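# Check aisle servers for amber fault or go dock

## Task

Look along the aisle for a server whose front display glows amber instead of blue. If one does, stop in front of its cabinet so that this server sits dead centre in the head_camera image, seen straight on and unobstructed. The centre square of that image, full image height, should span from roughly the server's middle up to where its display starts. If no server shows amber, park squarely within the taped charging area near the wall charger, with either your front or your back facing it. In both cases, leave every object where it began and hold nothing. The robot must not fall over or finish leaning. Once the scene has settled after you finish, and for the last second before grading, the arm, gripper and head must touch nothing, and the base must not touch anything movable such as a part, box, cart, lid or drawer.

## Robot and tools

ROBOT: a Hello Robot Stretch 3 with one arm. It has a two-wheel base (0.33 m long, 0.34 m wide), a lift on a mast, and a telescoping arm that reaches out to the robot's RIGHT. The base cannot slide sideways. It turns about the point midway between the wheels, 0.05 m behind its front edge. With the arm retracted and the wrist folded, a turn sweeps a 0.28 m radius. An unfolded, level gripper reaches beyond that circle. The head carries head_camera and nav_camera, which are aimed with head_pan_rad and head_tilt_rad. wrist_camera rides on the gripper.

FRAMES: the base frame has its origin on the floor between the drive wheels, with x forward, y left and z up. hand_pose is reported in this frame, at the point where the closed fingertips meet. The odometry frame is the base frame as it was when the scene started. Heading is positive to the left, from -3.142 to 3.142.

execute_actions(actions): takes a list of actions that run in order. An empty list returns only the current state and images. Each action is {"robot": ..., "steps": n, "until": ...}. steps is 1 to 450 control steps at 30 per second, default 1. {"steps": n} by itself just waits. "robot" can hold one of three things:
- a single command containing "base", "joints" and/or "contact_limits";
- a list of up to 8 such commands, with {"pause_s": s} (s at most 15) allowed between them, run one after another;
- {"stop": true}, which brakes everything and clears the queue.
Motions keep running across actions and while you think. A new command takes over at once, replacing goals of the same kind and discarding the rest of any older queue.

base: exactly one key per command.
- translate_m: a relative drive in metres from where the base is when the command starts. Positive is forward. |value| at most 1.
- rotate_rad: a relative turn in place, in radians. Positive is counter-clockwise (left). |value| at most 3.2.
Speed reaches 0.30 m/s and 1.9 rad/s only when the arm is stowed: lift_m below 0.30, arm_m below 0.03 and wrist_yaw_rad above 2.54. Otherwise it is capped at 0.10 m/s and 0.63 rad/s.

joints: absolute targets by name. Joints you leave out keep their current goal.
- lift_m: 0 to 1.1 m, the height on the mast.
- arm_m: 0 to 0.52 m, the extension.
- wrist_yaw_rad: -1.345 to 4.42. 0 points along the arm, positive swings toward the front, 3.0 folds the wrist over the base.
- wrist_pitch_rad: -1.57 to 0.451. Negative points the fingertips down.
- wrist_roll_rad: -2.911 to 2.911.
- gripper_m: -0.089 to 0.179. Larger is wider open.
- head_pan_rad: -3.953 to 1.73. 0 looks ahead, positive looks left, -1.57 looks along the arm.
- head_tilt_rad: -1.53 to 0.419. Negative looks down.

contact_limits: {"arm_m": effort%} with a value from 1 to 100. It sets how hard the arm may push before it halts with contact_stop, and it lasts until the next arm_m command.

until: {"robot": {...}} ends the action early once every condition holds. {"robot": {"status": "ended"}} waits until nothing reads "moving" and the queue is not "running". Other fields are compared like [">", 0.3] or base_status ["!=", "moving"]. {"any": {"status": "ended"}} fires when the first motion or queue finishes.

If any action in a call is invalid or out of range, the whole call is rejected and nothing runs.

zoom_image(camera, region): returns an enlarged view of the latest image from head_camera, nav_camera or wrist_camera. region is [x0, y0, x1, y1] in pixels, at most 504x504. head_camera is 896x504. Use this to judge whether a display is amber or blue.

Call it only after every motion has stopped, because any motion still running will be braked.

RESULT LINES:
- robot.base_status: progress as (moved of goal).
- joint_goals and joint_status: per joint, one of moving, done, off_target, contact_stop, time_out, stopped, not_commanded or torque_fault.
- measured_speeds, plus refusals, queue and queue_left.
- "refused:", "dropped:" and "replaced:" lines explain goals that were rejected or abandoned.
- robot.on_its_own: shown when the robot changed a goal by itself, when a joint is slack or its servo is off, or when base_tilt drifts 3 degrees or more.
- base_odometry: from wheel counts, so wheel slip shows up as travel.
- turned_by_wheels and turned_by_imu.
- base_tilt, in degrees forward/right.
- motor_effort: in percent, with the peak in brackets.
- lidar_m: 12 sectors of 30 degrees, counter-clockwise from straight ahead (4th left, 7th behind, 10th right), in a plane 0.17 m above the floor, range 0.15 to 12 m. "-" means nothing detected.
- head_depth_mm and wrist_depth_mm: 7x7 grids of median depth.
Each result also includes one image per camera, and camera calibration is listed per camera.

CAUTIONS:
- Keep the arm stowed while driving, both for speed and so the gripper does not sweep into anything.
- Pushing on something fixed with the gripper high up (above about 0.45 m) can tip the robot, and so can snagging furniture, especially when reversing. Undo the last move in small steps. If it leans, lower lift_m to about 0.2.
- Before folding or unfolding the wrist, have lift_m between 0.32 and 0.95, wrist_pitch_rad at -0.4 and roll near 0.
- Do not knock over or move any objects.
- Finish with the arm, the head and any movable item all out of contact.

Each tool is called after ">>>" as name(argument=value, ...), one argument or row to a line, values as JSON.

## Session

>>> execute_actions(
  actions=[],
)

Scene clock: 0.00 s.
robot.base_odometry: x=+0.000 y=+0.000 heading=+0.000 (m, m, rad; robot's odometry frame)
robot.turned_by_wheels: +0.000 (rad since the last result)
robot.turned_by_imu: +0.000 (rad since the last result)
robot.base_tilt: forward=-0.8 right=-0.3 (deg)
robot.lidar_m: 0.93 0.82 0.82 0.96 1.74 1.23 0.95 1.47 1.63 1.03 1.38 1.56
robot.head_depth_mm: 1659 1654 1632 1634 1620 1618 1609 / 1441 1419 1410 1418 1416 1394 1396 / 1262 1258 1255 1239 1246 1242 1230 / 1131 1123 1127 1117 1110 1109 1095 / 1022 1027 1020 1014 1015 1012 1005 / 939 932 932 928 923 916 918 / 861 860 860 855 851 850 844
robot.base_status: not_commanded
robot.joint_positions: lift_m=+0.374 arm_m=+0.001 wrist_yaw_rad=+2.933 wrist_pitch_rad=-0.347 wrist_roll_rad=+0.005 gripper_m=+0.037 head_pan_rad=+0.001 head_tilt_rad=-0.011
robot.joint_goals: lift_m=+0.374 arm_m=+0.001 wrist_yaw_rad=+2.933 wrist_pitch_rad=-0.347 wrist_roll_rad=+0.005 gripper_m=+0.037 head_pan_rad=+0.001 head_tilt_rad=-0.011
robot.joint_status: lift_m=not_commanded arm_m=not_commanded wrist_yaw_rad=not_commanded wrist_pitch_rad=not_commanded wrist_roll_rad=not_commanded gripper_m=not_commanded head_pan_rad=not_commanded head_tilt_rad=not_commanded
robot.measured_speeds: translate_m=+0.000 rotate_rad=+0.000 lift_m=+0.000 arm_m=+0.000 wrist_yaw_rad=+0.000 wrist_pitch_rad=+0.000 wrist_roll_rad=+0.000 head_pan_rad=+0.000 head_tilt_rad=+0.000
robot: refusals=0 queue=idle queue_left=0
robot.motor_effort: left_wheel=+1 right_wheel=+0 lift_m=+31 arm_m=-1 wrist_yaw_rad=+0 wrist_pitch_rad=+9 wrist_roll_rad=+0 gripper_m=+1 head_pan_rad=-1 head_tilt_rad=+2 (%)
robot.hand_pose: x=+0.0270 y=+0.0814 z=+0.4029 quat_wxyz=(+0.194, +0.707, +0.049, +0.679) (m; robot's base frame)
robot.wrist_depth_mm: - - - 901 783 673 599 / - - - - 836 718 630 / - - - - 888 768 671 / 991 - - - 923 793 705 / 761 - 819 803 812 787 740 / 622 636 - 625 665 657 658 / 540 549 553 548 550 555 553
pictures: head_camera (sideways: a quarter turn clockwise sets it upright), nav_camera (sideways: a quarter turn counterclockwise sets it upright), wrist_camera
Images, in order (width x height): head_camera 896x504, nav_camera 672x504, wrist_camera 644x364.

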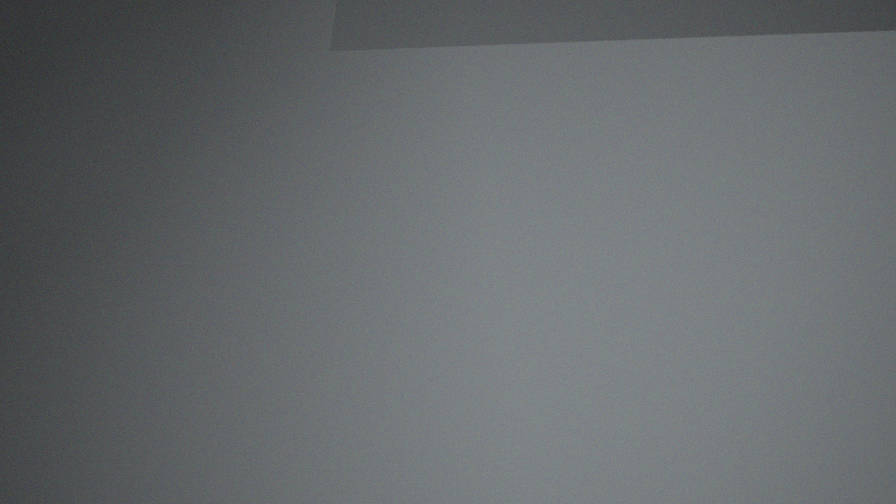

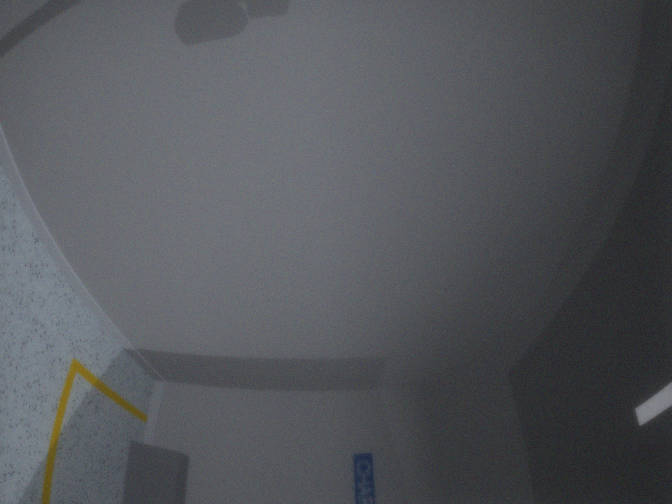

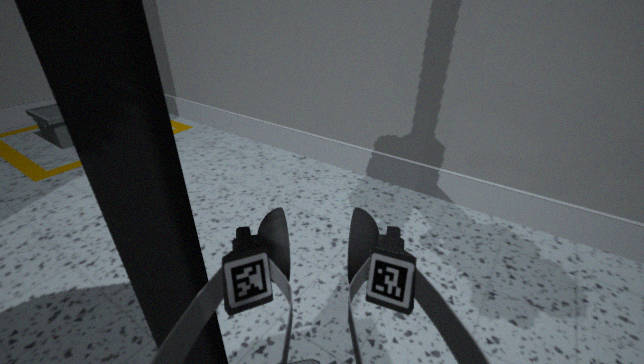

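>>> execute_actions(
  actions=[
    {"robot":{"joints":{"head_pan_rad":-2.3,"head_tilt_rad":-0.4,"lift_m":0.27}},"steps":450,"until":{"robot":{"status":"ended"}}},
  ],
)

Scene clock: 1.77 s.
robot.base_odometry: x=+0.000 y=+0.000 heading=+0.000 (m, m, rad; robot's odometry frame)
robot.turned_by_wheels: +0.000 (rad since the last result)
robot.turned_by_imu: +0.000 (rad since the last result)
robot.base_tilt: forward=-0.8 right=-0.3 (deg)
robot.lidar_m: 0.93 0.82 0.82 0.97 1.74 1.23 0.95 1.47 1.64 1.03 1.37 1.57
robot.head_depth_mm: 2976 2832 2988 2813 2279 1766 1432 / 3390 3678 3896 3281 2276 1758 1438 / 3411 3727 3919 3252 2283 1771 1440 / 3442 3669 3928 3313 2312 1770 1451 / 3507 3687 3970 3313 2301 1788 1455 / 3228 3399 3123 3001 2340 1803 1462 / 2367 2259 2381 2357 2171 1815 1455
robot.base_status: not_commanded
robot.joint_positions: lift_m=+0.270 arm_m=+0.001 wrist_yaw_rad=+2.933 wrist_pitch_rad=-0.347 wrist_roll_rad=+0.005 gripper_m=+0.037 head_pan_rad=-2.293 head_tilt_rad=-0.395
robot.joint_goals: lift_m=+0.270 arm_m=+0.001 wrist_yaw_rad=+2.933 wrist_pitch_rad=-0.347 wrist_roll_rad=+0.005 gripper_m=+0.037 head_pan_rad=-2.300 head_tilt_rad=-0.400
robot.joint_status: lift_m=done arm_m=not_commanded wrist_yaw_rad=not_commanded wrist_pitch_rad=not_commanded wrist_roll_rad=not_commanded gripper_m=not_commanded head_pan_rad=done head_tilt_rad=done
robot.measured_speeds: translate_m=+0.000 rotate_rad=+0.000 lift_m=+0.000 arm_m=+0.000 wrist_yaw_rad=+0.000 wrist_pitch_rad=+0.000 wrist_roll_rad=+0.000 head_pan_rad=+0.000 head_tilt_rad=+0.000
robot: refusals=0 queue=done queue_left=0
robot.motor_effort: left_wheel=+0(0) right_wheel=+0(0) lift_m=+20(30) arm_m=-1(1) wrist_yaw_rad=+0(0) wrist_pitch_rad=+9(9) wrist_roll_rad=+0(1) gripper_m=+0(1) head_pan_rad=-3(31) head_tilt_rad=-3(28) (%)
robot.hand_pose: x=+0.0270 y=+0.0813 z=+0.2992 quat_wxyz=(+0.195, +0.707, +0.049, +0.678) (m; robot's base frame)
robot.wrist_depth_mm: - - - 931 761 670 597 / - - - - 844 730 635 / - - - - 891 782 674 / 797 - 808 802 791 771 695 / 612 - 652 623 642 619 630 / 504 510 - 511 520 516 525 / 443 - - 431 448 441 432
pictures: head_camera (sideways: a quarter turn clockwise sets it upright), nav_camera (sideways: a quarter turn counterclockwise sets it upright), wrist_camera
camera_calibration (this result's frames):
head_camera: T_world_to_cam=[[0.291536, 0.282072, -0.914025, 1.2088], [0.724762, -0.688748, 0.0186182, -0.0289828], [-0.624282, -0.667879, -0.405229, 0.489057], [0, 0, 0, 1]] pos_world=[-0.0260937, -0.0342999, 1.30359]
nav_camera: T_world_to_cam=[[-0.2578, -0.260645, 0.930378, -1.16682], [-0.741107, 0.671163, -0.0173286, 0.0821754], [-0.619919, -0.693977, -0.366192, 0.438066], [0, 0, 0, 1]] pos_world=[0.0316595, -0.0552714, 1.24742]
wrist_camera: T_world_to_cam=[[0.974311, -0.225171, 0.00411303, -0.00691399], [-0.109354, -0.488982, -0.865412, 0.33673], [0.196877, 0.84273, -0.501044, 0.240463], [0, 0, 0, 1]] pos_world=[-0.00378228, -0.0395472, 0.411922]
Images, in order (width x height): head_camera 896x504, nav_camera 672x504, wrist_camera 644x364.

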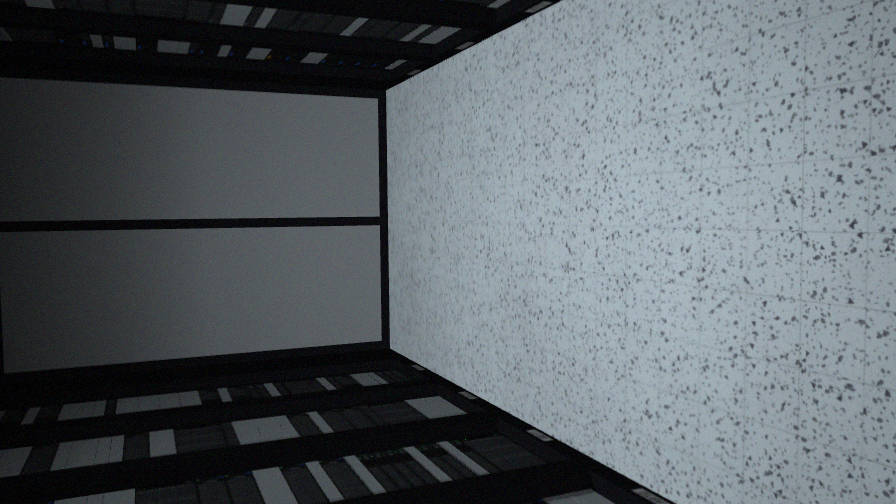

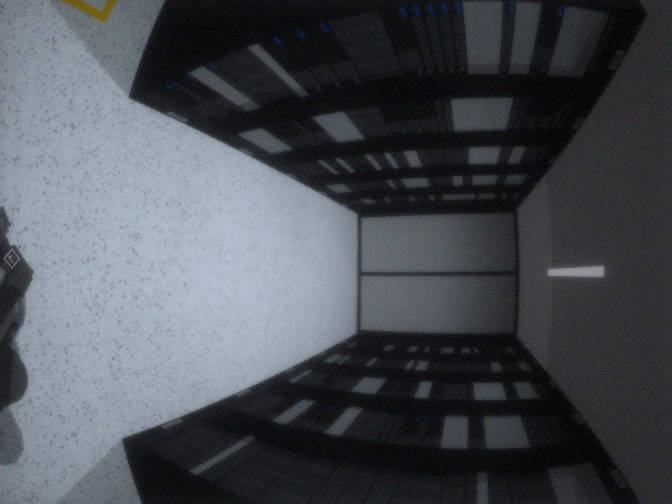

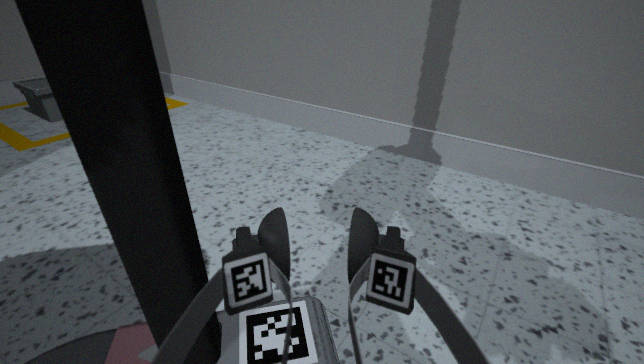

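>>> zoom_image(
  camera="head_camera",
  region=[150,0,450,110],
)

Region (150, 0, 450, 110) of head_camera's 896x504 image, scaled by 1.680, with more detail than that image has; it fills the top 185 rows of this view, and the rest is white.

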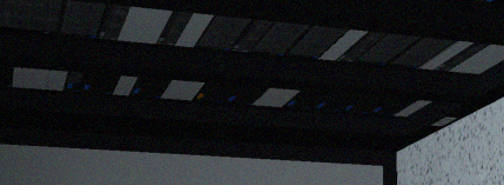

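>>> execute_actions(
  actions=[
    {"robot":{"base":{"rotate_rad":-2.33},"joints":{"head_pan_rad":-1.2,"head_tilt_rad":-0.5}},"steps":450,"until":{"robot":{"base_status":["!=","moving"]}}},
    {"robot":{"base":{"translate_m":1}},"steps":450,"until":{"robot":{"translate_m":[">",0.8]}}},
    {"robot":{"base":{"translate_m":1}},"steps":450,"until":{"robot":{"translate_m":[">",0.8]}}},
    {"robot":{"base":{"translate_m":1}},"steps":450,"until":{"robot":{"translate_m":[">",0.3]}}},
    {"robot":{"base":{"translate_m":1}},"steps":450,"until":{"robot":{"status":"ended"}}},
  ],
)

Scene clock: 16.33 s.
robot.base_odometry: x=-2.006 y=-2.114 heading=-2.330 (m, m, rad; robot's odometry frame)
robot.turned_by_wheels: -2.330 (rad since the last result)
robot.turned_by_imu: -2.319 (rad since the last result)
robot.base_tilt: forward=-0.7 right=-0.3 (deg)
robot.lidar_m: 0.97 0.91 0.63 0.63 0.72 1.03 3.69 1.24 0.95 0.88 0.98 0.99
robot.head_depth_mm: 710 777 864 953 1074 1189 1267 / 768 807 881 954 1051 1189 1293 / 813 882 967 1060 1187 1324 1337 / 845 914 998 1105 1244 1409 1337 / 873 957 1048 1168 1307 1476 1356 / 907 996 1100 1215 1346 1493 1350 / 923 997 1092 1205 1397 1545 1343
robot.base_status: done (translate_m +1.0000 of +1.0000)
robot.joint_positions: lift_m=+0.270 arm_m=+0.001 wrist_yaw_rad=+2.933 wrist_pitch_rad=-0.347 wrist_roll_rad=+0.005 gripper_m=+0.037 head_pan_rad=-1.207 head_tilt_rad=-0.494
robot.joint_goals: lift_m=+0.270 arm_m=+0.001 wrist_yaw_rad=+2.933 wrist_pitch_rad=-0.347 wrist_roll_rad=+0.005 gripper_m=+0.037 head_pan_rad=-1.200 head_tilt_rad=-0.500
robot.joint_status: lift_m=done arm_m=not_commanded wrist_yaw_rad=not_commanded wrist_pitch_rad=not_commanded wrist_roll_rad=not_commanded gripper_m=not_commanded head_pan_rad=done head_tilt_rad=done
robot.measured_speeds: translate_m=+0.000 rotate_rad=+0.000 lift_m=+0.000 arm_m=+0.000 wrist_yaw_rad=+0.000 wrist_pitch_rad=+0.000 wrist_roll_rad=+0.000 head_pan_rad=+0.000 head_tilt_rad=+0.000
robot: refusals=0 queue=done queue_left=0
robot.motor_effort: left_wheel=+1(14) right_wheel=-2(10) lift_m=+20(20) arm_m=-1(1) wrist_yaw_rad=+1(0) wrist_pitch_rad=+9(9) wrist_roll_rad=+1(1) gripper_m=+0(0) head_pan_rad=+2(29) head_tilt_rad=-3(17) (%)
robot.hand_pose: x=+0.0270 y=+0.0813 z=+0.2992 quat_wxyz=(+0.195, +0.707, +0.049, +0.678) (m; robot's base frame)
robot.wrist_depth_mm: - 615 633 630 680 701 692 / 574 665 670 671 739 758 743 / 619 - 713 729 802 814 817 / 684 - 739 743 776 786 807 / 603 - 643 623 643 633 629 / 505 513 - 518 520 519 517 / 451 - - 439 440 441 444
pictures: head_camera (sideways: a quarter turn clockwise sets it upright), nav_camera (sideways: a quarter turn counterclockwise sets it upright), wrist_camera
camera_calibration (this result's frames):
head_camera: T_world_to_cam=[[-0.145095, 0.472092, -0.869527, 1.15342], [0.947804, 0.318512, 0.014773, -0.0253352], [0.283929, -0.821997, -0.493665, 0.598592], [0, 0, 0, 1]] pos_world=[0.0214101, -0.0444082, 1.2988]
nav_camera: T_world_to_cam=[[0.142511, -0.433946, 0.889596, -1.11605], [-0.939864, -0.34118, -0.0158647, 0.0814797], [0.310397, -0.833838, -0.456473, 0.549873], [0, 0, 0, 1]] pos_world=[0.0649503, 0.00199818, 1.24513]
wrist_camera: T_world_to_cam=[[0.974311, -0.22517, 0.00411388, -0.00692122], [-0.109356, -0.488996, -0.865404, 0.336707], [0.196875, 0.842723, -0.501058, 0.240491], [0, 0, 0, 1]] pos_world=[-0.00378231, -0.039578, 0.411916]
Images, in order (width x height): head_camera 896x504, nav_camera 672x504, wrist_camera 644x364.

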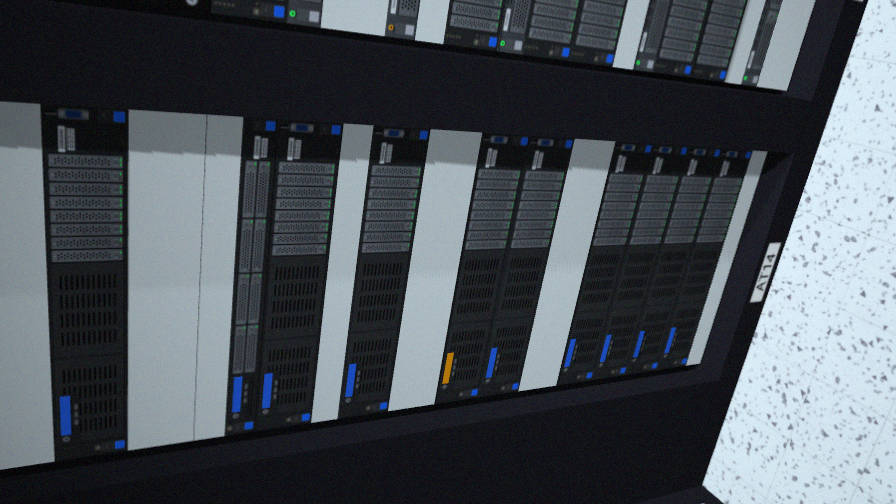

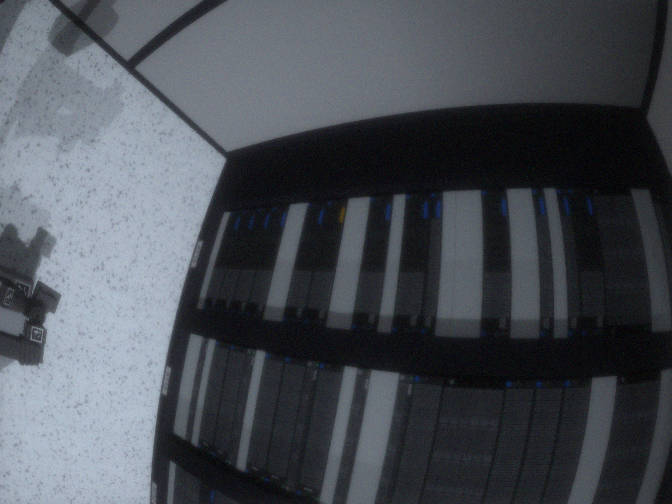

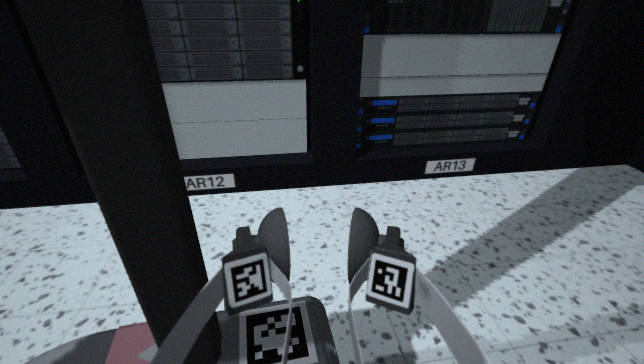

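>>> execute_actions(
  actions=[
    {"robot":{"base":{"translate_m":0.4},"joints":{"head_pan_rad":-1.57,"head_tilt_rad":-0.58}},"steps":450,"until":{"robot":{"status":"ended"}}},
  ],
)

Scene clock: 19.40 s.
robot.base_odometry: x=-2.282 y=-2.405 heading=-2.330 (m, m, rad; robot's odometry frame)
robot.turned_by_wheels: +0.000 (rad since the last result)
robot.turned_by_imu: +0.000 (rad since the last result)
robot.base_tilt: forward=-0.8 right=-0.3 (deg)
robot.lidar_m: 0.58 0.61 0.66 0.65 0.63 0.99 4.08 1.21 0.92 0.94 0.77 0.59
robot.head_depth_mm: 769 837 917 1028 1218 1388 1264 / 801 882 975 1083 1217 1394 1276 / 802 882 980 1102 1260 1392 1269 / 808 884 982 1106 1263 1405 1278 / 807 884 983 1100 1260 1410 1283 / 807 889 983 1099 1221 1416 1287 / 789 858 944 1040 1185 1385 1289
robot.base_status: done (translate_m +0.4000 of +0.4000)
robot.joint_positions: lift_m=+0.270 arm_m=+0.001 wrist_yaw_rad=+2.933 wrist_pitch_rad=-0.347 wrist_roll_rad=+0.005 gripper_m=+0.037 head_pan_rad=-1.563 head_tilt_rad=-0.573
robot.joint_goals: lift_m=+0.270 arm_m=+0.001 wrist_yaw_rad=+2.933 wrist_pitch_rad=-0.347 wrist_roll_rad=+0.005 gripper_m=+0.037 head_pan_rad=-1.570 head_tilt_rad=-0.580
robot.joint_status: lift_m=done arm_m=not_commanded wrist_yaw_rad=not_commanded wrist_pitch_rad=not_commanded wrist_roll_rad=not_commanded gripper_m=not_commanded head_pan_rad=done head_tilt_rad=done
robot.measured_speeds: translate_m=+0.000 rotate_rad=+0.000 lift_m=+0.000 arm_m=+0.000 wrist_yaw_rad=+0.000 wrist_pitch_rad=+0.000 wrist_roll_rad=+0.000 head_pan_rad=+0.000 head_tilt_rad=+0.000
robot: refusals=0 queue=done queue_left=0
robot.motor_effort: left_wheel=+2(12) right_wheel=-1(7) lift_m=+20(20) arm_m=-1(1) wrist_yaw_rad=+1(1) wrist_pitch_rad=+9(9) wrist_roll_rad=+1(0) gripper_m=+1(0) head_pan_rad=-3(20) head_tilt_rad=-4(13) (%)
robot.hand_pose: x=+0.0270 y=+0.0813 z=+0.2992 quat_wxyz=(+0.195, +0.707, +0.049, +0.678) (m; robot's base frame)
robot.wrist_depth_mm: - 583 592 633 634 631 568 / 592 652 643 683 674 675 569 / 638 - 721 741 729 733 576 / 675 - 700 733 764 767 580 / 624 - 627 624 640 645 588 / 509 508 - 506 526 516 527 / 448 - - 433 433 441 449
pictures: head_camera (sideways: a quarter turn clockwise sets it upright), nav_camera (sideways: a quarter turn counterclockwise sets it upright), wrist_camera
camera_calibration (this result's frames):
head_camera: T_world_to_cam=[[0.0279509, 0.55979, -0.828163, 1.09842], [0.999397, -0.0327102, 0.0116199, -0.0215437], [-0.0205847, -0.827989, -0.560367, 0.687234], [0, 0, 0, 1]] pos_world=[0.0049753, -0.0465689, 1.29503]
nav_camera: T_world_to_cam=[[-0.0170693, -0.524822, 0.851041, -1.06479], [-0.999854, 0.00885596, -0.0145927, 0.0801882], [0.000121806, -0.851166, -0.524897, 0.640797], [0, 0, 0, 1]] pos_world=[0.0619232, -0.0141135, 1.24371]
wrist_camera: T_world_to_cam=[[0.974311, -0.22517, 0.00411397, -0.00692126], [-0.109359, -0.489006, -0.865398, 0.336702], [0.196874, 0.842717, -0.501068, 0.240494], [0, 0, 0, 1]] pos_world=[-0.00378229, -0.039578, 0.411914]
Images, in order (width x height): head_camera 896x504, nav_camera 672x504, wrist_camera 644x364.

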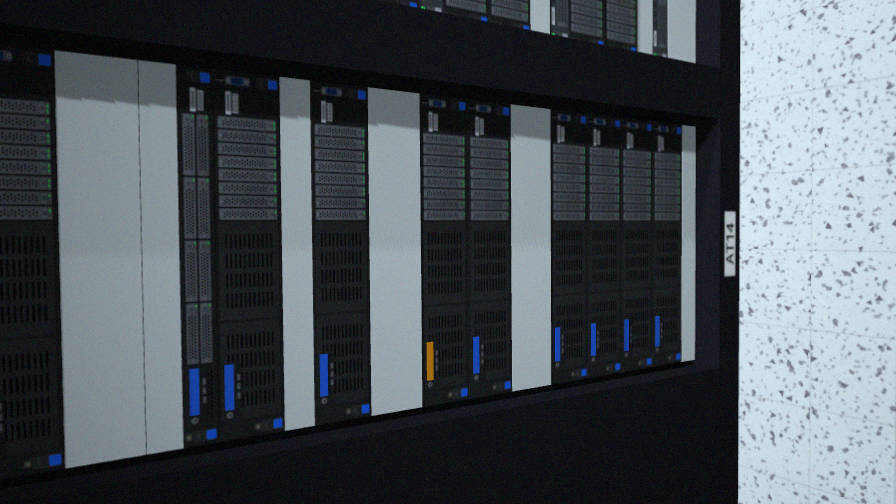

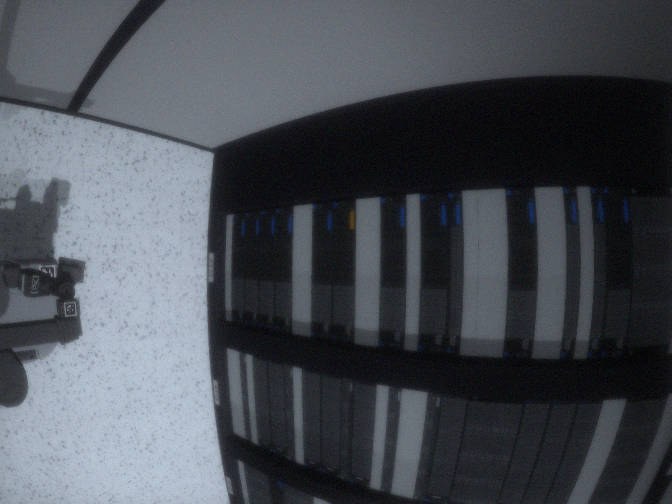

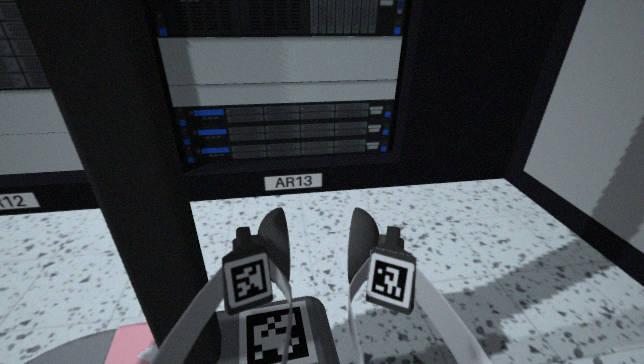

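>>> finished_scene(
  scene=1,
)

The scene is finished: the task was done.


## Next scene

The same job, from a new start.

>>> execute_actions(
  actions=[],
)

Scene clock: 0.00 s.
robot.base_odometry: x=+0.000 y=+0.000 heading=+0.000 (m, m, rad; robot's odometry frame)
robot.turned_by_wheels: +0.000 (rad since the last result)
robot.turned_by_imu: +0.000 (rad since the last result)
robot.base_tilt: forward=-0.8 right=-0.3 (deg)
robot.lidar_m: 1.56 0.99 1.40 1.92 0.99 1.14 1.72 1.00 0.82 0.81 0.90 1.42
robot.head_depth_mm: 1751 1757 1754 1757 1774 1789 1795 / 1769 1797 1797 1800 1803 1819 1824 / 1809 1809 1809 1819 1823 1827 1833 / 1833 1805 1831 1820 1851 1858 1865 / 1856 1863 1858 1850 1879 1873 1890 / 1865 1872 1865 1882 1880 1911 1875 / 1898 1537 1508 1492 1477 1461 1457
robot.base_status: not_commanded
robot.joint_positions: lift_m=+0.592 arm_m=+0.001 wrist_yaw_rad=+3.038 wrist_pitch_rad=-0.331 wrist_roll_rad=+0.005 gripper_m=+0.037 head_pan_rad=+0.001 head_tilt_rad=-0.011
robot.joint_goals: lift_m=+0.592 arm_m=+0.001 wrist_yaw_rad=+3.038 wrist_pitch_rad=-0.331 wrist_roll_rad=+0.005 gripper_m=+0.037 head_pan_rad=+0.001 head_tilt_rad=-0.011
robot.joint_status: lift_m=not_commanded arm_m=not_commanded wrist_yaw_rad=not_commanded wrist_pitch_rad=not_commanded wrist_roll_rad=not_commanded gripper_m=not_commanded head_pan_rad=not_commanded head_tilt_rad=not_commanded
robot.measured_speeds: translate_m=+0.000 rotate_rad=+0.000 lift_m=+0.000 arm_m=+0.000 wrist_yaw_rad=+0.000 wrist_pitch_rad=+0.000 wrist_roll_rad=+0.000 head_pan_rad=+0.000 head_tilt_rad=+0.000
robot: refusals=0 queue=idle queue_left=0
robot.motor_effort: left_wheel=+0 right_wheel=+1 lift_m=+31 arm_m=+0 wrist_yaw_rad=+0 wrist_pitch_rad=+9 wrist_roll_rad=+1 gripper_m=+0 head_pan_rad=+0 head_tilt_rad=+2 (%)
robot.hand_pose: x=+0.0029 y=+0.0869 z=+0.6248 quat_wxyz=(+0.153, +0.704, +0.080, +0.689) (m; robot's base frame)
robot.wrist_depth_mm: 892 - - - - - - / 913 - - - - - - / 907 - - - - - - / 873 - - - - - 995 / 942 - - - - - 998 / 927 931 - 930 968 946 936 / 783 793 798 810 803 819 802
pictures: head_camera (sideways: a quarter turn clockwise sets it upright), nav_camera (sideways: a quarter turn counterclockwise sets it upright), wrist_camera
camera_calibration (this result's frames):
head_camera: T_world_to_cam=[[-0.0323293, 0.032338, -0.998954, 1.32183], [0.0267087, 0.999147, 0.0314799, -0.0414819], [0.99912, -0.025663, -0.0331655, -0.00512122], [0, 0, 0, 1]] pos_world=[0.0489584, -0.00143013, 1.32158]
nav_camera: T_world_to_cam=[[-0.00939388, -0.0212415, 0.99973, -1.25911], [-0.00494095, -0.999761, -0.0212886, 0.0828499], [0.999944, -0.0051396, 0.00928668, -0.0605568], [0, 0, 0, 1]] pos_world=[0.0491348, 0.0557735, 1.2611]
wrist_camera: T_world_to_cam=[[0.992592, -0.121438, 0.00377593, 0.00757567], [-0.0558415, -0.48359, -0.873511, 0.623058], [0.107903, 0.866829, -0.486789, 0.392902], [0, 0, 0, 1]] pos_world=[-0.0151224, -0.038354, 0.73548]
Images, in order (width x height): head_camera 896x504, nav_camera 672x504, wrist_camera 644x364.

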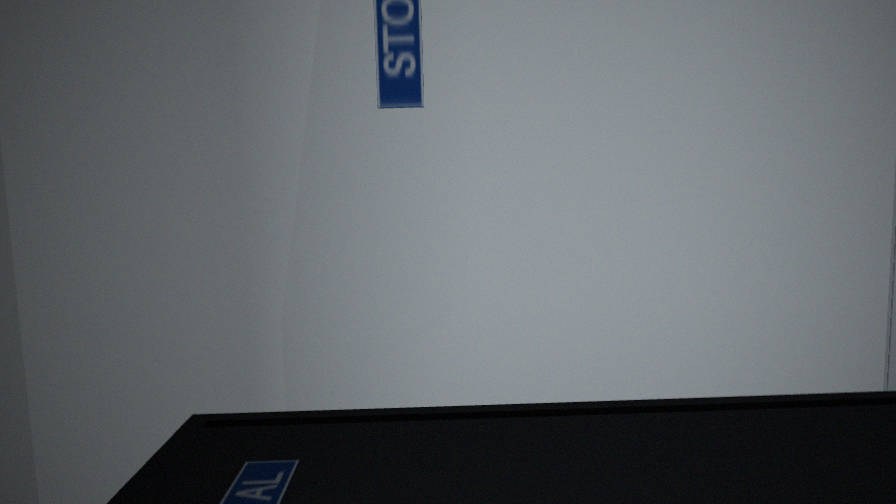

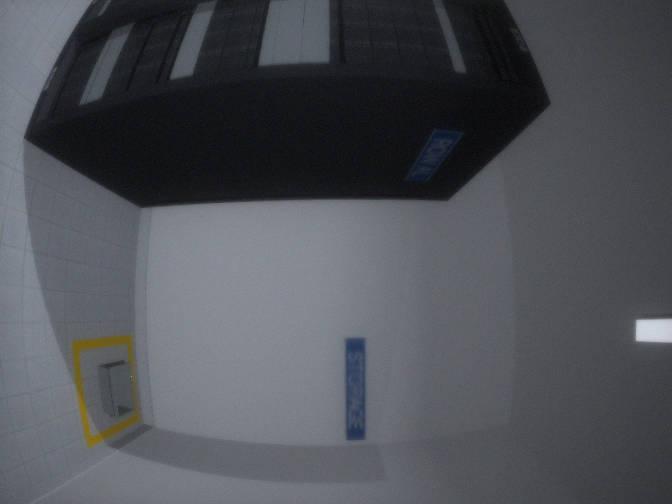

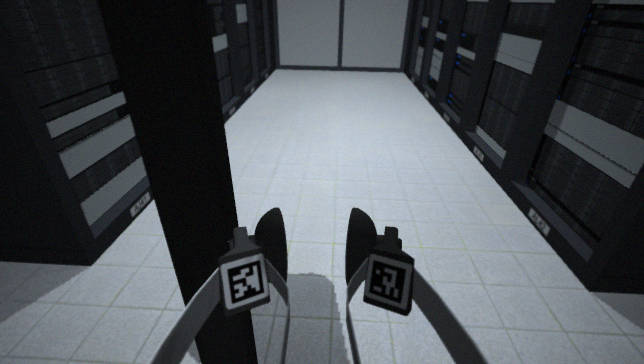

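>>> execute_actions(
  actions=[
    {"robot":{"base":{"rotate_rad":1.39},"joints":{"head_pan_rad":-0.4,"head_tilt_rad":-0.15,"lift_m":0.27}},"steps":450,"until":{"robot":{"status":"ended"}}},
    {"robot":{"base":{"translate_m":0.9}},"steps":450,"until":{"robot":{"status":"ended"}}},
  ],
)

>>> execute_actions(
  actions=[
    {"robot":{"joints":{"head_pan_rad":1.2}},"steps":450,"until":{"robot":{"status":"ended"}}},
  ],
)

Scene clock: 8.57 s.
robot.base_odometry: x=+0.162 y=+0.885 heading=+1.390 (m, m, rad; robot's odometry frame)
robot.turned_by_wheels: +1.390 (rad since the last result)
robot.turned_by_imu: +1.388 (rad since the last result)
robot.base_tilt: forward=-0.8 right=-0.2 (deg)
robot.lidar_m: 2.84 1.15 0.81 0.78 0.78 1.78 1.71 1.77 0.77 0.77 0.81 1.13
robot.head_depth_mm: 1018 1039 1071 1101 1133 1156 1195 / 1104 1123 1155 1180 1214 1249 1278 / 1367 1422 1463 1499 1556 1605 1649 / 1593 1607 1659 1693 1765 1831 1789 / 2529 2095 2127 2240 2305 2326 1862 / 2801 2737 2830 2920 3017 2543 1875 / 2697 2741 2823 2840 2935 2581 1873
robot.base_status: done (translate_m +0.9000 of +0.9000)
robot.joint_positions: lift_m=+0.270 arm_m=+0.001 wrist_yaw_rad=+3.038 wrist_pitch_rad=-0.331 wrist_roll_rad=+0.005 gripper_m=+0.037 head_pan_rad=-0.393 head_tilt_rad=-0.149
robot.joint_goals: lift_m=+0.270 arm_m=+0.001 wrist_yaw_rad=+3.038 wrist_pitch_rad=-0.331 wrist_roll_rad=+0.005 gripper_m=+0.037 head_pan_rad=-0.400 head_tilt_rad=-0.150
robot.joint_status: lift_m=done arm_m=not_commanded wrist_yaw_rad=not_commanded wrist_pitch_rad=not_commanded wrist_roll_rad=not_commanded gripper_m=not_commanded head_pan_rad=done head_tilt_rad=done
robot.measured_speeds: translate_m=+0.000 rotate_rad=+0.000 lift_m=+0.000 arm_m=+0.000 wrist_yaw_rad=+0.000 wrist_pitch_rad=+0.000 wrist_roll_rad=+0.000 head_pan_rad=+0.000 head_tilt_rad=+0.000
robot: refusals=0 queue=done queue_left=0
robot.motor_effort: left_wheel=-2(8) right_wheel=+2(10) lift_m=+22(33) arm_m=-1(1) wrist_yaw_rad=+0(1) wrist_pitch_rad=+9(9) wrist_roll_rad=+1(1) gripper_m=-1(0) head_pan_rad=-3(21) head_tilt_rad=-1(14) (%)
robot.hand_pose: x=+0.0029 y=+0.0869 z=+0.3029 quat_wxyz=(+0.153, +0.704, +0.080, +0.689) (m; robot's base frame)
robot.wrist_depth_mm: - - 755 771 772 824 838 / - - 809 838 845 884 907 / - - 852 891 908 945 970 / 805 813 827 830 833 831 852 / 632 637 - 648 684 654 657 / 519 521 - 527 537 530 537 / 442 - - - 448 455 451
pictures: head_camera (sideways: a quarter turn clockwise sets it upright), nav_camera (sideways: a quarter turn counterclockwise sets it upright), wrist_camera
camera_calibration (this result's frames):
head_camera: T_world_to_cam=[[-0.144192, 0.0948327, -0.984995, 1.30416], [0.412402, 0.910593, 0.0272985, -0.0383857], [0.899518, -0.402278, -0.170409, 0.174144], [0, 0, 0, 1]] pos_world=[0.0472334, -0.0186687, 1.31531]
nav_camera: T_world_to_cam=[[0.110403, -0.0687465, 0.991506, -1.24896], [-0.391437, -0.919983, -0.0202013, 0.0837883], [0.913558, -0.385882, -0.128479, 0.119315], [0, 0, 0, 1]] pos_world=[0.0616855, 0.0372639, 1.25537]
wrist_camera: T_world_to_cam=[[0.992592, -0.121437, 0.00378323, 0.00878715], [-0.0558782, -0.48394, -0.873316, 0.341786], [0.107884, 0.866635, -0.48714, 0.236352], [0, 0, 0, 1]] pos_world=[-0.0151222, -0.0383596, 0.413591]
Images, in order (width x height): head_camera 896x504, nav_camera 672x504, wrist_camera 644x364.

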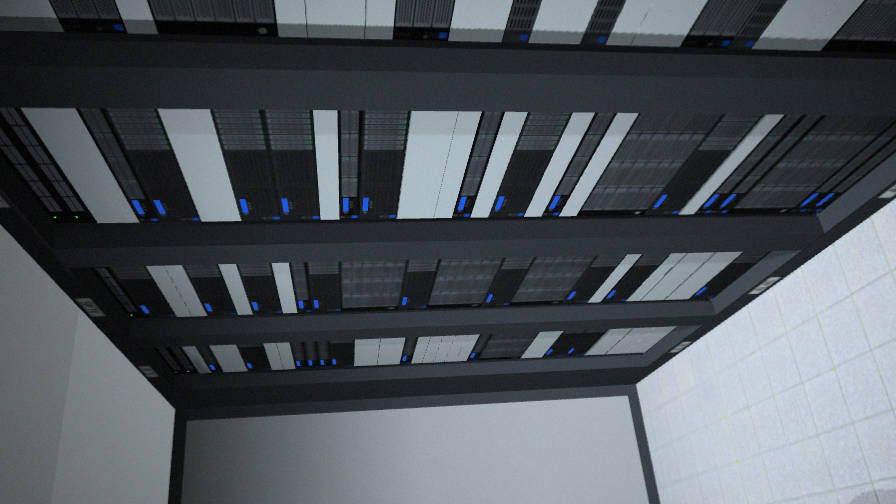

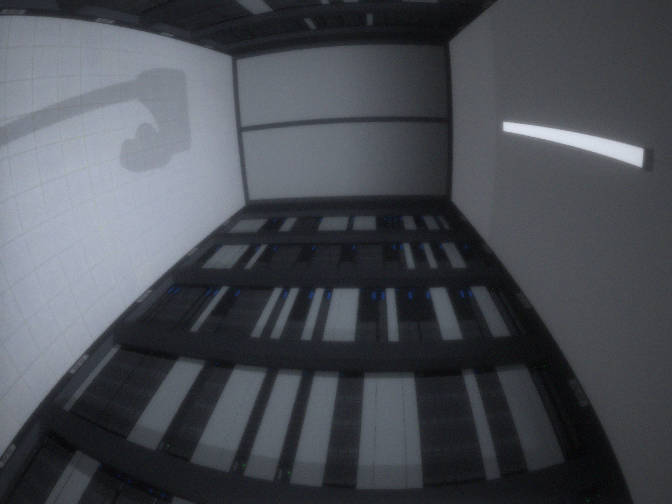

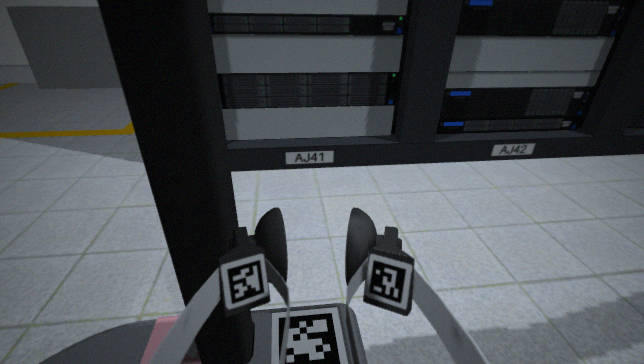

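Scene clock: 9.90 s.
robot.base_odometry: x=+0.162 y=+0.885 heading=+1.390 (m, m, rad; robot's odometry frame)
robot.turned_by_wheels: +0.000 (rad since the last result)
robot.turned_by_imu: +0.000 (rad since the last result)
robot.base_tilt: forward=-0.8 right=-0.3 (deg)
robot.lidar_m: 2.85 1.15 0.81 0.78 0.78 1.78 1.71 1.77 0.77 0.77 0.80 1.13
robot.head_depth_mm: 913 945 969 1003 1028 1067 1108 / 870 893 919 944 977 1011 1039 / 828 851 877 894 923 952 987 / 731 753 773 790 811 837 857 / 746 765 784 808 830 857 885 / 725 743 761 778 799 819 843 / 695 712 729 748 763 784 804
robot.base_status: done (translate_m +0.9000 of +0.9000)
robot.joint_positions: lift_m=+0.270 arm_m=+0.001 wrist_yaw_rad=+3.038 wrist_pitch_rad=-0.331 wrist_roll_rad=+0.005 gripper_m=+0.037 head_pan_rad=+1.193 head_tilt_rad=-0.149
robot.joint_goals: lift_m=+0.270 arm_m=+0.001 wrist_yaw_rad=+3.038 wrist_pitch_rad=-0.331 wrist_roll_rad=+0.005 gripper_m=+0.037 head_pan_rad=+1.200 head_tilt_rad=-0.150
robot.joint_status: lift_m=done arm_m=not_commanded wrist_yaw_rad=not_commanded wrist_pitch_rad=not_commanded wrist_roll_rad=not_commanded gripper_m=not_commanded head_pan_rad=done head_tilt_rad=done
robot.measured_speeds: translate_m=+0.000 rotate_rad=+0.000 lift_m=+0.000 arm_m=+0.000 wrist_yaw_rad=+0.000 wrist_pitch_rad=+0.000 wrist_roll_rad=+0.000 head_pan_rad=+0.000 head_tilt_rad=+0.000
robot: refusals=0 queue=done queue_left=0
robot.motor_effort: left_wheel=-1(2) right_wheel=+1(2) lift_m=+23(22) arm_m=+0(1) wrist_yaw_rad=+0(1) wrist_pitch_rad=+9(9) wrist_roll_rad=+1(0) gripper_m=-1(1) head_pan_rad=+2(27) head_tilt_rad=-1(1) (%)
robot.hand_pose: x=+0.0029 y=+0.0869 z=+0.3029 quat_wxyz=(+0.153, +0.704, +0.080, +0.689) (m; robot's base frame)
robot.wrist_depth_mm: - - 767 766 762 806 840 / - - 801 828 839 888 893 / - - 863 881 906 949 981 / 804 819 818 838 843 836 847 / 633 634 - 644 667 649 657 / 517 522 - 524 544 533 537 / 441 - - - 448 451 450
pictures: head_camera (sideways: a quarter turn clockwise sets it upright), nav_camera (sideways: a quarter turn counterclockwise sets it upright), wrist_camera
camera_calibration (this result's frames):
head_camera: T_world_to_cam=[[-0.092666, -0.145594, -0.984995, 1.30384], [-0.916658, 0.39874, 0.0272985, -0.0302784], [0.388783, 0.905433, -0.170409, 0.17726], [0, 0, 0, 1]] pos_world=[0.0241516, 0.041408, 1.31531]
nav_camera: T_world_to_cam=[[0.067088, 0.111419, 0.991506, -1.24869], [0.925733, -0.377637, -0.0202013, 0.0757536], [0.372179, 0.919226, -0.128479, 0.122617], [0, 0, 0, 1]] pos_world=[-0.0319909, 0.0550221, 1.25537]
wrist_camera: T_world_to_cam=[[0.992592, -0.121437, 0.00378325, 0.00878715], [-0.0558782, -0.48394, -0.873315, 0.341786], [0.107884, 0.866634, -0.48714, 0.236352], [0, 0, 0, 1]] pos_world=[-0.0151222, -0.0383596, 0.413591]
Images, in order (width x height): head_camera 896x504, nav_camera 672x504, wrist_camera 644x364.

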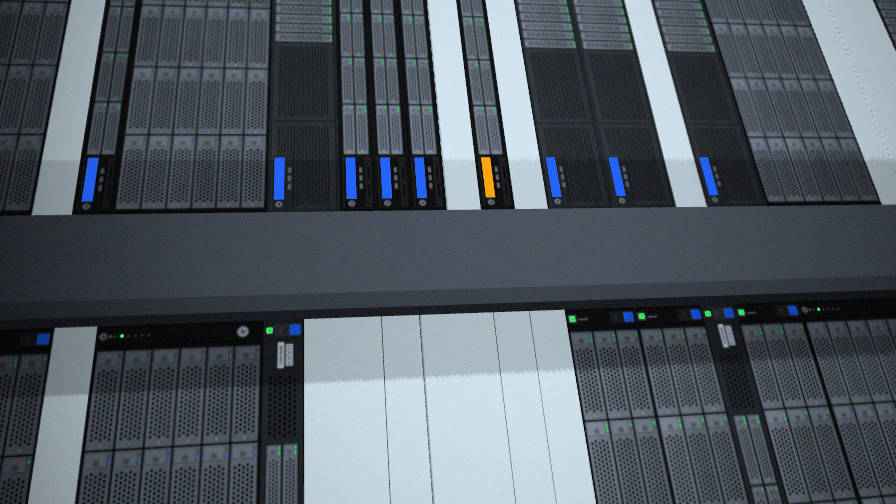

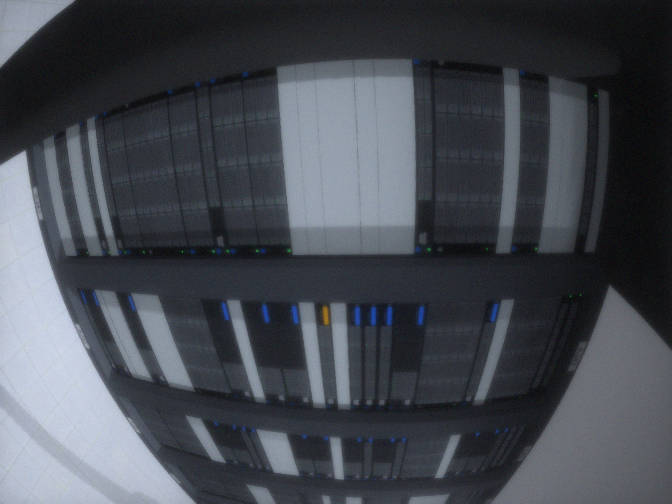

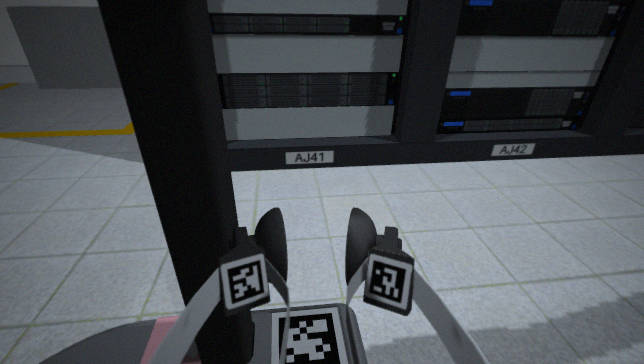

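>>> execute_actions(
  actions=[
    {"robot":{"base":{"translate_m":0.59},"joints":{"head_pan_rad":1.59,"head_tilt_rad":-0.25}},"steps":450,"until":{"robot":{"status":"ended"}}},
  ],
)

Scene clock: 13.57 s.
robot.base_odometry: x=+0.268 y=+1.466 heading=+1.390 (m, m, rad; robot's odometry frame)
robot.turned_by_wheels: +0.000 (rad since the last result)
robot.turned_by_imu: +0.000 (rad since the last result)
robot.base_tilt: forward=-0.8 right=-0.3 (deg)
robot.lidar_m: 2.40 1.15 0.81 0.77 0.78 1.09 2.30 1.08 0.77 0.76 0.81 1.13
robot.head_depth_mm: 699 731 768 801 839 872 915 / 698 729 762 798 835 881 933 / 695 724 755 791 834 878 926 / 692 722 751 789 828 872 922 / 688 718 750 788 824 866 917 / 687 713 746 780 821 863 905 / 682 703 721 729 759 799 835
robot.base_status: done (translate_m +0.5900 of +0.5900)
robot.joint_positions: lift_m=+0.270 arm_m=+0.001 wrist_yaw_rad=+3.038 wrist_pitch_rad=-0.331 wrist_roll_rad=+0.005 gripper_m=+0.037 head_pan_rad=+1.583 head_tilt_rad=-0.247
robot.joint_goals: lift_m=+0.270 arm_m=+0.001 wrist_yaw_rad=+3.038 wrist_pitch_rad=-0.331 wrist_roll_rad=+0.005 gripper_m=+0.037 head_pan_rad=+1.590 head_tilt_rad=-0.250
robot.joint_status: lift_m=done arm_m=not_commanded wrist_yaw_rad=not_commanded wrist_pitch_rad=not_commanded wrist_roll_rad=not_commanded gripper_m=not_commanded head_pan_rad=done head_tilt_rad=done
robot.measured_speeds: translate_m=+0.000 rotate_rad=+0.000 lift_m=+0.000 arm_m=+0.000 wrist_yaw_rad=+0.000 wrist_pitch_rad=+0.000 wrist_roll_rad=+0.000 head_pan_rad=+0.000 head_tilt_rad=+0.000
robot: refusals=0 queue=done queue_left=0
robot.motor_effort: left_wheel=-1(8) right_wheel=+2(10) lift_m=+22(23) arm_m=-1(1) wrist_yaw_rad=+0(0) wrist_pitch_rad=+9(9) wrist_roll_rad=+0(0) gripper_m=+0(1) head_pan_rad=+2(18) head_tilt_rad=-2(10) (%)
robot.hand_pose: x=+0.0029 y=+0.0869 z=+0.3029 quat_wxyz=(+0.153, +0.704, +0.080, +0.689) (m; robot's base frame)
robot.wrist_depth_mm: 705 - 761 770 767 822 853 / 752 768 801 837 826 888 915 / 820 813 862 883 909 960 964 / 796 802 827 826 835 841 841 / 623 631 - 645 675 650 662 / 514 523 - 527 541 533 534 / 439 - - - 448 451 454
pictures: head_camera (sideways: a quarter turn clockwise sets it upright), nav_camera (sideways: a quarter turn counterclockwise sets it upright), wrist_camera
camera_calibration (this result's frames):
head_camera: T_world_to_cam=[[-0.029125, -0.265362, -0.963709, 1.27562], [-0.999459, 0.022482, 0.0240149, -0.0254951], [0.0152935, 0.963887, -0.265873, 0.303794], [0, 0, 0, 1]] pos_world=[0.00702504, 0.0462516, 1.31071]
nav_camera: T_world_to_cam=[[0.0184639, 0.224859, 0.974216, -1.22576], [0.999815, 0.00107055, -0.0191961, 0.0739905], [-0.00535938, 0.974391, -0.224798, 0.250294], [0, 0, 0, 1]] pos_world=[-0.0500031, 0.03166, 1.25184]
wrist_camera: T_world_to_cam=[[0.992592, -0.121437, 0.00378354, 0.00878709], [-0.0558781, -0.483942, -0.873314, 0.341785], [0.107883, 0.866633, -0.487143, 0.236352], [0, 0, 0, 1]] pos_world=[-0.0151222, -0.0383596, 0.413589]
Images, in order (width x height): head_camera 896x504, nav_camera 672x504, wrist_camera 644x364.

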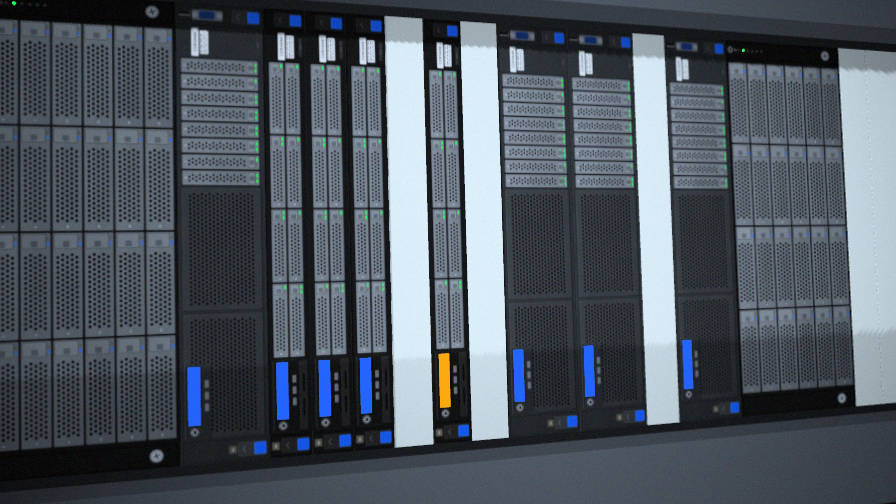

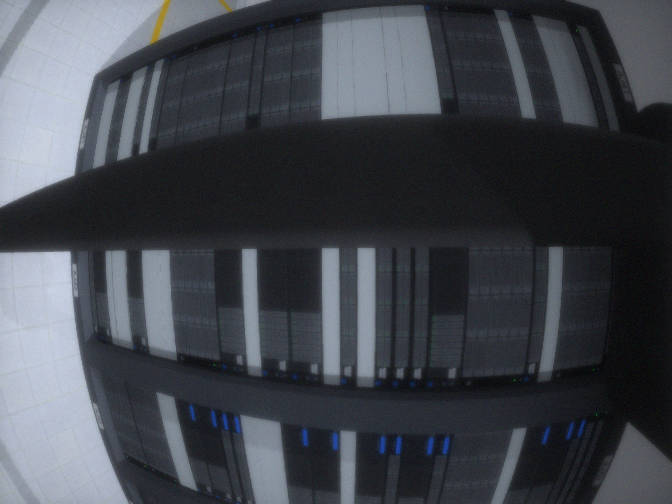

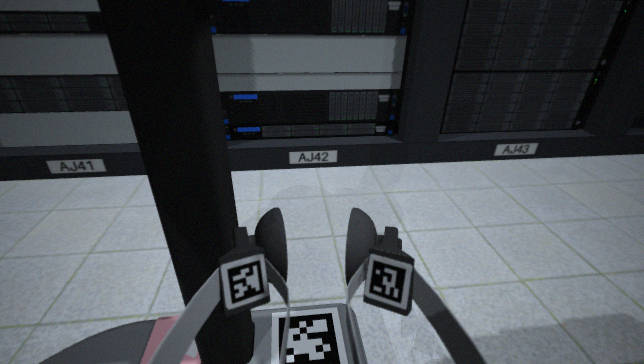

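>>> finished_scene(
  scene=2,
)

The scene is finished: the task was done.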